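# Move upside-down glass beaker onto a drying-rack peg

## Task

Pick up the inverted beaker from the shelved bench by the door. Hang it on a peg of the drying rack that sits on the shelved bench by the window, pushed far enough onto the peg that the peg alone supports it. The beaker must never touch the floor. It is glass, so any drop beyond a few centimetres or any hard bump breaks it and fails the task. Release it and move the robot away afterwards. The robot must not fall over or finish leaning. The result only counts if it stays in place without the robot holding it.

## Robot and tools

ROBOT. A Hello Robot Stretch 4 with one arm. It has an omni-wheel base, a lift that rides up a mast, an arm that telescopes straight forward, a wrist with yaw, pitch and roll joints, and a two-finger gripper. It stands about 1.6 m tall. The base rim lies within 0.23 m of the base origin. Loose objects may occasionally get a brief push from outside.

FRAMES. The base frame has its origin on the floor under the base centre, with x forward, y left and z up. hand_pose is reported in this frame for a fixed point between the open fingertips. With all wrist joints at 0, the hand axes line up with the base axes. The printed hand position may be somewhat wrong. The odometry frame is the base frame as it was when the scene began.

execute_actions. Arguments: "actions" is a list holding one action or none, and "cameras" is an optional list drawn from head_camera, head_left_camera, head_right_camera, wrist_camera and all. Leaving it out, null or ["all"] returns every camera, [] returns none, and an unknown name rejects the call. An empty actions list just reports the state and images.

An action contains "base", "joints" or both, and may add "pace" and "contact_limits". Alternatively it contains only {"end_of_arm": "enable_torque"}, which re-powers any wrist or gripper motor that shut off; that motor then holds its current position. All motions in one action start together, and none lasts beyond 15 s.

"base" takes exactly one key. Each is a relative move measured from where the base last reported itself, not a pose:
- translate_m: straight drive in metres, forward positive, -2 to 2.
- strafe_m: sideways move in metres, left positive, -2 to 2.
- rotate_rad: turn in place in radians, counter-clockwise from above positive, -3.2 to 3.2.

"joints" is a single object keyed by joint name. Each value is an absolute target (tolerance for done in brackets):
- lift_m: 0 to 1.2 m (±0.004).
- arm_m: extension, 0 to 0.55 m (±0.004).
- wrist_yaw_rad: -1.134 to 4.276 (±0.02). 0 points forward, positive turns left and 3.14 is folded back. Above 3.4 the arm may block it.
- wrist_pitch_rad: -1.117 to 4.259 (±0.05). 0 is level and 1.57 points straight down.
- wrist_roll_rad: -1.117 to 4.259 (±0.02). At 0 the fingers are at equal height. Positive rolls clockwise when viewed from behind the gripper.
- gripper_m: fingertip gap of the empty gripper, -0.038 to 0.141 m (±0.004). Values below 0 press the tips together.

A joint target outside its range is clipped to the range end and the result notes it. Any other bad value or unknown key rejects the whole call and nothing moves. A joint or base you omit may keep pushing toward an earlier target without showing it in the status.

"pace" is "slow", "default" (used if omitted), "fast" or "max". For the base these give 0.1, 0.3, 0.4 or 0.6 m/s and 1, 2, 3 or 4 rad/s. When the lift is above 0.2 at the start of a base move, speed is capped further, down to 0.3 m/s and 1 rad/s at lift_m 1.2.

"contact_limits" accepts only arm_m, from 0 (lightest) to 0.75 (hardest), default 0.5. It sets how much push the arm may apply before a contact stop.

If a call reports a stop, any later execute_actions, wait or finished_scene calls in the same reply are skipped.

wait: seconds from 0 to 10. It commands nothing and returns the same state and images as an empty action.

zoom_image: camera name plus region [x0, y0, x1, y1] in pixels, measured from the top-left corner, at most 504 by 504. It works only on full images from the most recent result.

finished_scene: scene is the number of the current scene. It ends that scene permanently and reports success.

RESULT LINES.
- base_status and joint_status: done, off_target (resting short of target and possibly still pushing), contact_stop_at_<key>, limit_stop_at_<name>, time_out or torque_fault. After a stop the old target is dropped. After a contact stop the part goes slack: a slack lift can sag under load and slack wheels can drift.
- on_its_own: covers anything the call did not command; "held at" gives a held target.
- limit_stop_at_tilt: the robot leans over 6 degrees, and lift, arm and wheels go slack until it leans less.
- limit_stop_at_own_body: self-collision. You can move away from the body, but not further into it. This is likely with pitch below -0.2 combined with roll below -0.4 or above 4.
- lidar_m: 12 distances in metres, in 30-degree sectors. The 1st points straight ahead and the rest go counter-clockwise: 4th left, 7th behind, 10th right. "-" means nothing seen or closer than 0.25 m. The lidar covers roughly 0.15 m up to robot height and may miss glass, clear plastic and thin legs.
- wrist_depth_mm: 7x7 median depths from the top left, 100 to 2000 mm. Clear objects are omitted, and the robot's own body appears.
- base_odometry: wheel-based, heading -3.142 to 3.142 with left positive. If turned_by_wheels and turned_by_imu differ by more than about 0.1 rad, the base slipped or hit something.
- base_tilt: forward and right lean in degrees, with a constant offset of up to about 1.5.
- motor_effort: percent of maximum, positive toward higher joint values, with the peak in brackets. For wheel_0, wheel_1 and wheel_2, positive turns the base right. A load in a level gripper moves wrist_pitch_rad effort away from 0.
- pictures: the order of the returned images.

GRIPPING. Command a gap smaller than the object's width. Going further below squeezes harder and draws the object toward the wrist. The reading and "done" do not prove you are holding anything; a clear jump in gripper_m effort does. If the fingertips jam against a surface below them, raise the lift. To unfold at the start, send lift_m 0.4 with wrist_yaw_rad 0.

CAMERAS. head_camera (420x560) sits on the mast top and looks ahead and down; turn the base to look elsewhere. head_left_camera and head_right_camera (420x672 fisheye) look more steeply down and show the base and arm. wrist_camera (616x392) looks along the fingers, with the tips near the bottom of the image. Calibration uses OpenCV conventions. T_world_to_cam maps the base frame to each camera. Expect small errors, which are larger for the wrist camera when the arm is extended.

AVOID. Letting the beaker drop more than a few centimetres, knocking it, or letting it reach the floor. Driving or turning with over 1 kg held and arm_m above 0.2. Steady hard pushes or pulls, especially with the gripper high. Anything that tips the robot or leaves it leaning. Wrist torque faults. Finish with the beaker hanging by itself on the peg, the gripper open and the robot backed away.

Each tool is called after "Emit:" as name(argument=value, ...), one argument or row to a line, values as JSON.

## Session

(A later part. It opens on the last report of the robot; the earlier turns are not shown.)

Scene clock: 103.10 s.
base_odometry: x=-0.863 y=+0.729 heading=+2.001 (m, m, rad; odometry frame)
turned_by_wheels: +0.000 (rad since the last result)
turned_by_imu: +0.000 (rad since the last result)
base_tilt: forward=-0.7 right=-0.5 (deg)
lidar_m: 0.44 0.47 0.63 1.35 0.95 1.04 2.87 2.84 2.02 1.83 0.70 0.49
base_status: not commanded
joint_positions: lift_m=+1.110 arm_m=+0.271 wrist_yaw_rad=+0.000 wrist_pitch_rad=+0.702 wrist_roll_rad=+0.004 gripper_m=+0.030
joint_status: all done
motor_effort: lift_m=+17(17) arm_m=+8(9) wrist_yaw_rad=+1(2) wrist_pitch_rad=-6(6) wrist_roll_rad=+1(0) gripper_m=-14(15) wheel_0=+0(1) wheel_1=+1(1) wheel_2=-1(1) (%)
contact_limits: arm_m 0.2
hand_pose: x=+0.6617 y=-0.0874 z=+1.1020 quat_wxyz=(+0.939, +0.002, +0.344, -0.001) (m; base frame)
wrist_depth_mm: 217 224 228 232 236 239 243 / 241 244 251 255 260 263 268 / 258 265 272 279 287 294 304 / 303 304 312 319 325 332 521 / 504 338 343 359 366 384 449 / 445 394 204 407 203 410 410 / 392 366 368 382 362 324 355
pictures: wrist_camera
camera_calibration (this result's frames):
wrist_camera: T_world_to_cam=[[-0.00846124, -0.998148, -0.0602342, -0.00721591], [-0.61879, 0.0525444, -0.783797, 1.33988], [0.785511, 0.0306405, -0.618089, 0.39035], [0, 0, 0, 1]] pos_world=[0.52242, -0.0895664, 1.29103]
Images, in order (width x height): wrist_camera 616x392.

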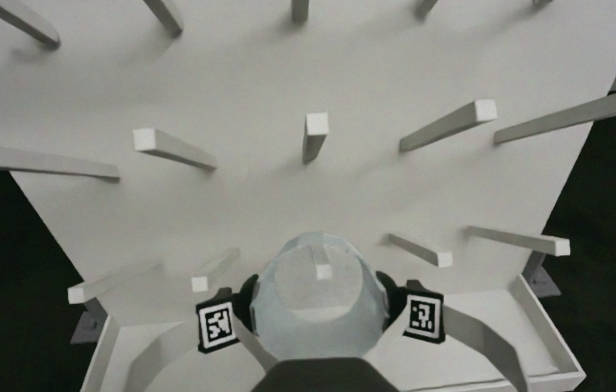

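Emit:
execute_actions(
  actions=[
    {"joints":{"lift_m":1.089,"arm_m":0.284},"pace":"slow","contact_limits":{"arm_m":0.2}},
  ],
  cameras=["wrist_camera"],
)

Scene clock: 107.13 s.
base_odometry: x=-0.863 y=+0.729 heading=+2.001 (m, m, rad; odometry frame)
turned_by_wheels: +0.000 (rad since the last result)
turned_by_imu: +0.000 (rad since the last result)
base_tilt: forward=-0.7 right=-0.5 (deg)
lidar_m: 0.43 0.46 0.63 1.36 0.94 1.03 2.90 2.85 2.01 1.81 0.71 0.49
base_status: not commanded
joint_positions: lift_m=+1.089 arm_m=+0.283 wrist_yaw_rad=+0.000 wrist_pitch_rad=+0.702 wrist_roll_rad=+0.004 gripper_m=+0.030
joint_status: all done
motor_effort: lift_m=+17(20) arm_m=+8(7) wrist_yaw_rad=+0(1) wrist_pitch_rad=-6(7) wrist_roll_rad=+0(0) gripper_m=-15(14) wheel_0=-1(1) wheel_1=+1(1) wheel_2=-1(1) (%)
contact_limits: arm_m 0.2
hand_pose: x=+0.6737 y=-0.0874 z=+1.0810 quat_wxyz=(+0.939, +0.002, +0.344, -0.001) (m; base frame)
wrist_depth_mm: 208 213 216 221 225 228 232 / 230 232 238 239 246 239 250 / 244 255 264 268 274 279 289 / 283 290 296 304 307 317 336 / 462 319 324 342 353 368 384 / 402 373 205 392 204 389 382 / 368 345 349 359 342 329 332
pictures: wrist_camera
camera_calibration (this result's frames):
wrist_camera: T_world_to_cam=[[-0.00846373, -0.998148, -0.0602343, -0.00837795], [-0.618793, 0.0525459, -0.783794, 1.33085], [0.785508, 0.0306388, -0.618092, 0.367949], [0, 0, 0, 1]] pos_world=[0.534422, -0.0895665, 1.27003]
Images, in order (width x height): wrist_camera 616x392.

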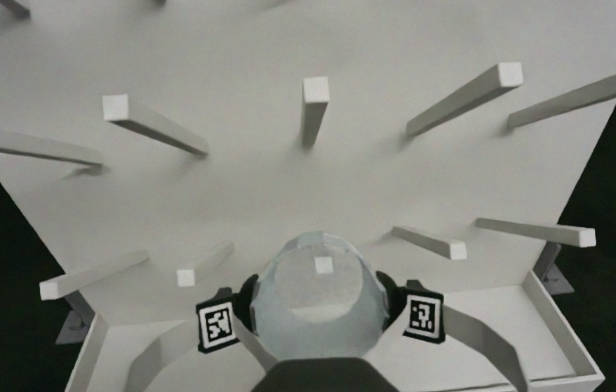

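Close to seated; a little more, then release.

Emit:
execute_actions(
  actions=[
    {"joints":{"lift_m":1.078,"arm_m":0.291},"pace":"slow","contact_limits":{"arm_m":0.2}},
  ],
  cameras=["wrist_camera"],
)

Emit:
execute_actions(
  actions=[
    {"joints":{"gripper_m":0.09},"pace":"slow"},
  ],
  cameras=["wrist_camera"],
)

Scene clock: 110.83 s.
base_odometry: x=-0.863 y=+0.729 heading=+2.001 (m, m, rad; odometry frame)
turned_by_wheels: +0.000 (rad since the last result)
turned_by_imu: +0.000 (rad since the last result)
base_tilt: forward=-0.7 right=-0.5 (deg)
lidar_m: 0.44 0.49 0.62 1.37 0.95 0.99 2.91 2.82 2.03 1.82 0.71 0.48
base_status: not commanded
joint_positions: lift_m=+1.078 arm_m=+0.290 wrist_yaw_rad=+0.000 wrist_pitch_rad=+0.702 wrist_roll_rad=+0.004 gripper_m=+0.030
joint_status: all done
motor_effort: lift_m=+17(17) arm_m=+8(8) wrist_yaw_rad=+0(1) wrist_pitch_rad=-6(7) wrist_roll_rad=+1(0) gripper_m=-14(14) wheel_0=-1(1) wheel_1=+2(1) wheel_2=-1(1) (%)
contact_limits: arm_m 0.2
hand_pose: x=+0.6807 y=-0.0874 z=+1.0700 quat_wxyz=(+0.939, +0.002, +0.344, -0.001) (m; base frame)
wrist_depth_mm: 202 207 210 214 218 220 223 / 222 217 230 230 239 196 240 / 236 250 256 262 267 272 281 / 273 282 286 293 301 304 314 / 312 310 314 332 343 355 366 / 387 366 204 375 203 377 362 / 351 336 338 349 330 319 325
pictures: wrist_camera
camera_calibration (this result's frames):
wrist_camera: T_world_to_cam=[[-0.00846436, -0.998148, -0.0602344, -0.00898045], [-0.618793, 0.0525464, -0.783794, 1.32656], [0.785508, 0.0306383, -0.618092, 0.355655], [0, 0, 0, 1]] pos_world=[0.541422, -0.0895666, 1.25904]
Images, in order (width x height): wrist_camera 616x392.

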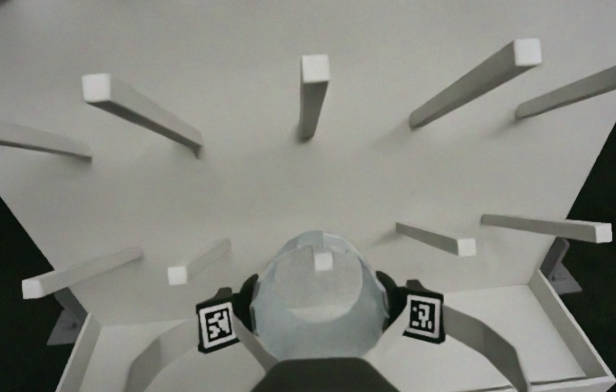

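Scene clock: 113.30 s.
base_odometry: x=-0.863 y=+0.729 heading=+2.001 (m, m, rad; odometry frame)
turned_by_wheels: +0.000 (rad since the last result)
turned_by_imu: +0.000 (rad since the last result)
base_tilt: forward=-0.7 right=-0.5 (deg)
lidar_m: 0.44 0.46 0.64 1.35 0.96 1.06 2.93 2.86 1.98 1.79 0.71 0.50
base_status: not commanded
joint_positions: lift_m=+1.078 arm_m=+0.290 wrist_yaw_rad=+0.000 wrist_pitch_rad=+0.701 wrist_roll_rad=+0.004 gripper_m=+0.090
joint_status: all done
motor_effort: lift_m=+16(17) arm_m=+8(8) wrist_yaw_rad=+3(2) wrist_pitch_rad=-3(6) wrist_roll_rad=+1(1) gripper_m=-1(16) wheel_0=-1(1) wheel_1=+1(1) wheel_2=-1(1) (%)
hand_pose: x=+0.6809 y=-0.0875 z=+1.0702 quat_wxyz=(+0.939, +0.002, +0.344, -0.001) (m; base frame)
wrist_depth_mm: 202 206 210 214 217 220 223 / 222 218 231 230 239 194 240 / 236 249 255 262 267 273 281 / 273 279 286 293 300 307 315 / 319 307 315 332 340 355 368 / 389 366 202 375 211 375 366 / 351 351 340 150 336 327 327
pictures: wrist_camera
camera_calibration (this result's frames):
wrist_camera: T_world_to_cam=[[-0.00878528, -0.998145, -0.0602436, -0.00882107], [-0.617943, 0.0527847, -0.784449, 1.327], [0.786174, 0.0303355, -0.61726, 0.354297], [0, 0, 0, 1]] pos_world=[0.541393, -0.0895978, 1.25913]
Images, in order (width x height): wrist_camera 616x392.

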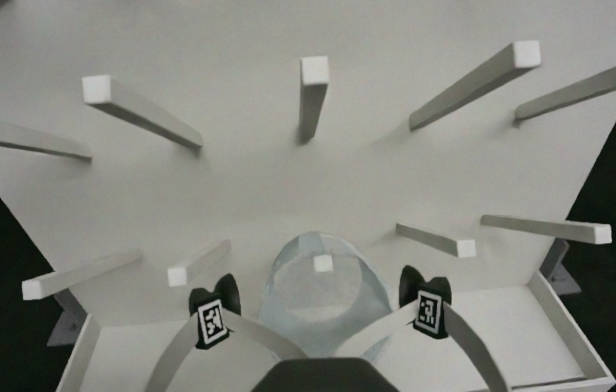

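Emit:
execute_actions(
  actions=[
    {"joints":{"arm_m":0.22},"pace":"slow"},
  ],
  cameras=["wrist_camera"],
)

Emit:
execute_actions(
  actions=[
    {"base":{"translate_m":-0.15},"joints":{"arm_m":0.01,"wrist_pitch_rad":0.4},"pace":"fast"},
  ],
  cameras=["wrist_camera","head_camera"],
)

Scene clock: 118.27 s.
base_odometry: x=-0.863 y=+0.729 heading=+2.001 (m, m, rad; odometry frame)
turned_by_wheels: +0.000 (rad since the last result)
turned_by_imu: +0.000 (rad since the last result)
base_tilt: forward=-0.7 right=-0.5 (deg)
lidar_m: 0.43 0.48 0.65 1.34 0.94 1.03 2.89 2.86 2.04 1.81 0.71 0.48
base_status: not commanded
joint_positions: lift_m=+1.078 arm_m=+0.221 wrist_yaw_rad=+0.000 wrist_pitch_rad=+0.701 wrist_roll_rad=+0.004 gripper_m=+0.090
joint_status: all done
motor_effort: lift_m=+17(17) arm_m=-8(8) wrist_yaw_rad=+2(3) wrist_pitch_rad=-3(4) wrist_roll_rad=-1(1) gripper_m=-1(2) wheel_0=-1(1) wheel_1=+1(1) wheel_2=-1(1) (%)
hand_pose: x=+0.6126 y=-0.0874 z=+1.0702 quat_wxyz=(+0.939, +0.002, +0.344, -0.001) (m; base frame)
wrist_depth_mm: 263 265 273 276 281 285 282 / 286 291 298 303 310 317 521 / 654 325 334 340 347 353 597 / 559 357 364 382 389 402 512 / 480 413 424 427 430 430 436 / 410 399 208 389 212 377 366 / 357 342 342 150 342 329 334
pictures: wrist_camera
camera_calibration (this result's frames):
wrist_camera: T_world_to_cam=[[-0.0086089, -0.998147, -0.060243, -0.00949084], [-0.618004, 0.052673, -0.784408, 1.28478], [0.786128, 0.0304775, -0.617312, 0.408056], [0, 0, 0, 1]] pos_world=[0.473136, -0.0895832, 1.25912]
Images, in order (width x height): wrist_camera 616x392.

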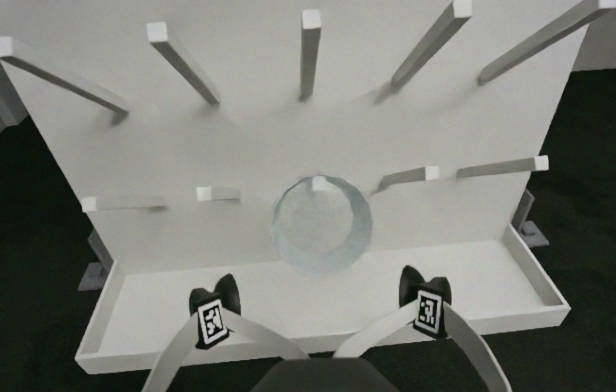

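Scene clock: 120.00 s.
base_odometry: x=-0.800 y=+0.593 heading=+2.001 (m, m, rad; odometry frame)
turned_by_wheels: +0.000 (rad since the last result)
turned_by_imu: +0.001 (rad since the last result)
base_tilt: forward=-0.7 right=-0.4 (deg)
lidar_m: 0.59 0.60 1.41 1.35 0.86 1.05 2.55 2.67 2.04 1.85 0.92 0.65
base_status: done
joint_positions: lift_m=+1.078 arm_m=+0.011 wrist_yaw_rad=+0.000 wrist_pitch_rad=+0.402 wrist_roll_rad=+0.004 gripper_m=+0.090
joint_status: all done
motor_effort: lift_m=+17(17) arm_m=-8(8) wrist_yaw_rad=+2(0) wrist_pitch_rad=-5(11) wrist_roll_rad=+0(0) gripper_m=-1(0) wheel_0=+0(6) wheel_1=+0(5) wheel_2=+0(8) (%)
hand_pose: x=+0.4477 y=-0.0875 z=+1.1435 quat_wxyz=(+0.980, +0.002, +0.200, -0.001) (m; base frame)
wrist_depth_mm: 842 991 597 603 609 1118 1118 / 1138 1160 627 640 640 1160 1205 / 1229 1255 668 668 676 1229 1205 / 1336 1078 707 715 732 917 891 / 778 750 723 715 654 676 654 / 597 580 209 564 212 535 530 / 504 500 500 150 564 1499 1537
pictures: head_camera, wrist_camera
camera_calibration (this result's frames):
wrist_camera: T_world_to_cam=[[0.00939972, -0.99815, -0.0600755, -0.014791], [-0.35913, 0.0527001, -0.931798, 1.29297], [0.93324, 0.0303336, -0.357971, 0.220551], [0, 0, 0, 1]] pos_world=[0.258657, -0.0895935, 1.28285]
Images, in order (width x height): head_camera 420x560, wrist_camera 616x392.

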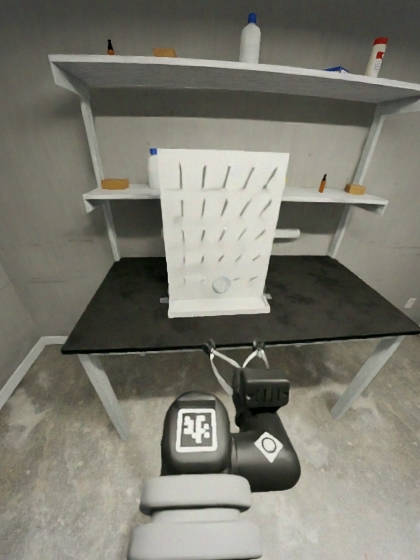

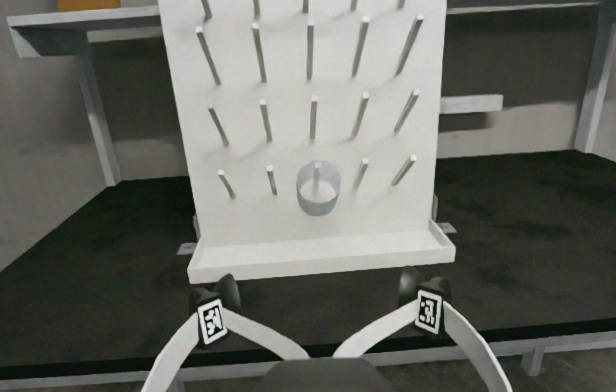

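Emit:
finished_scene(
  scene=1,
)

The scene is finished: the task was done.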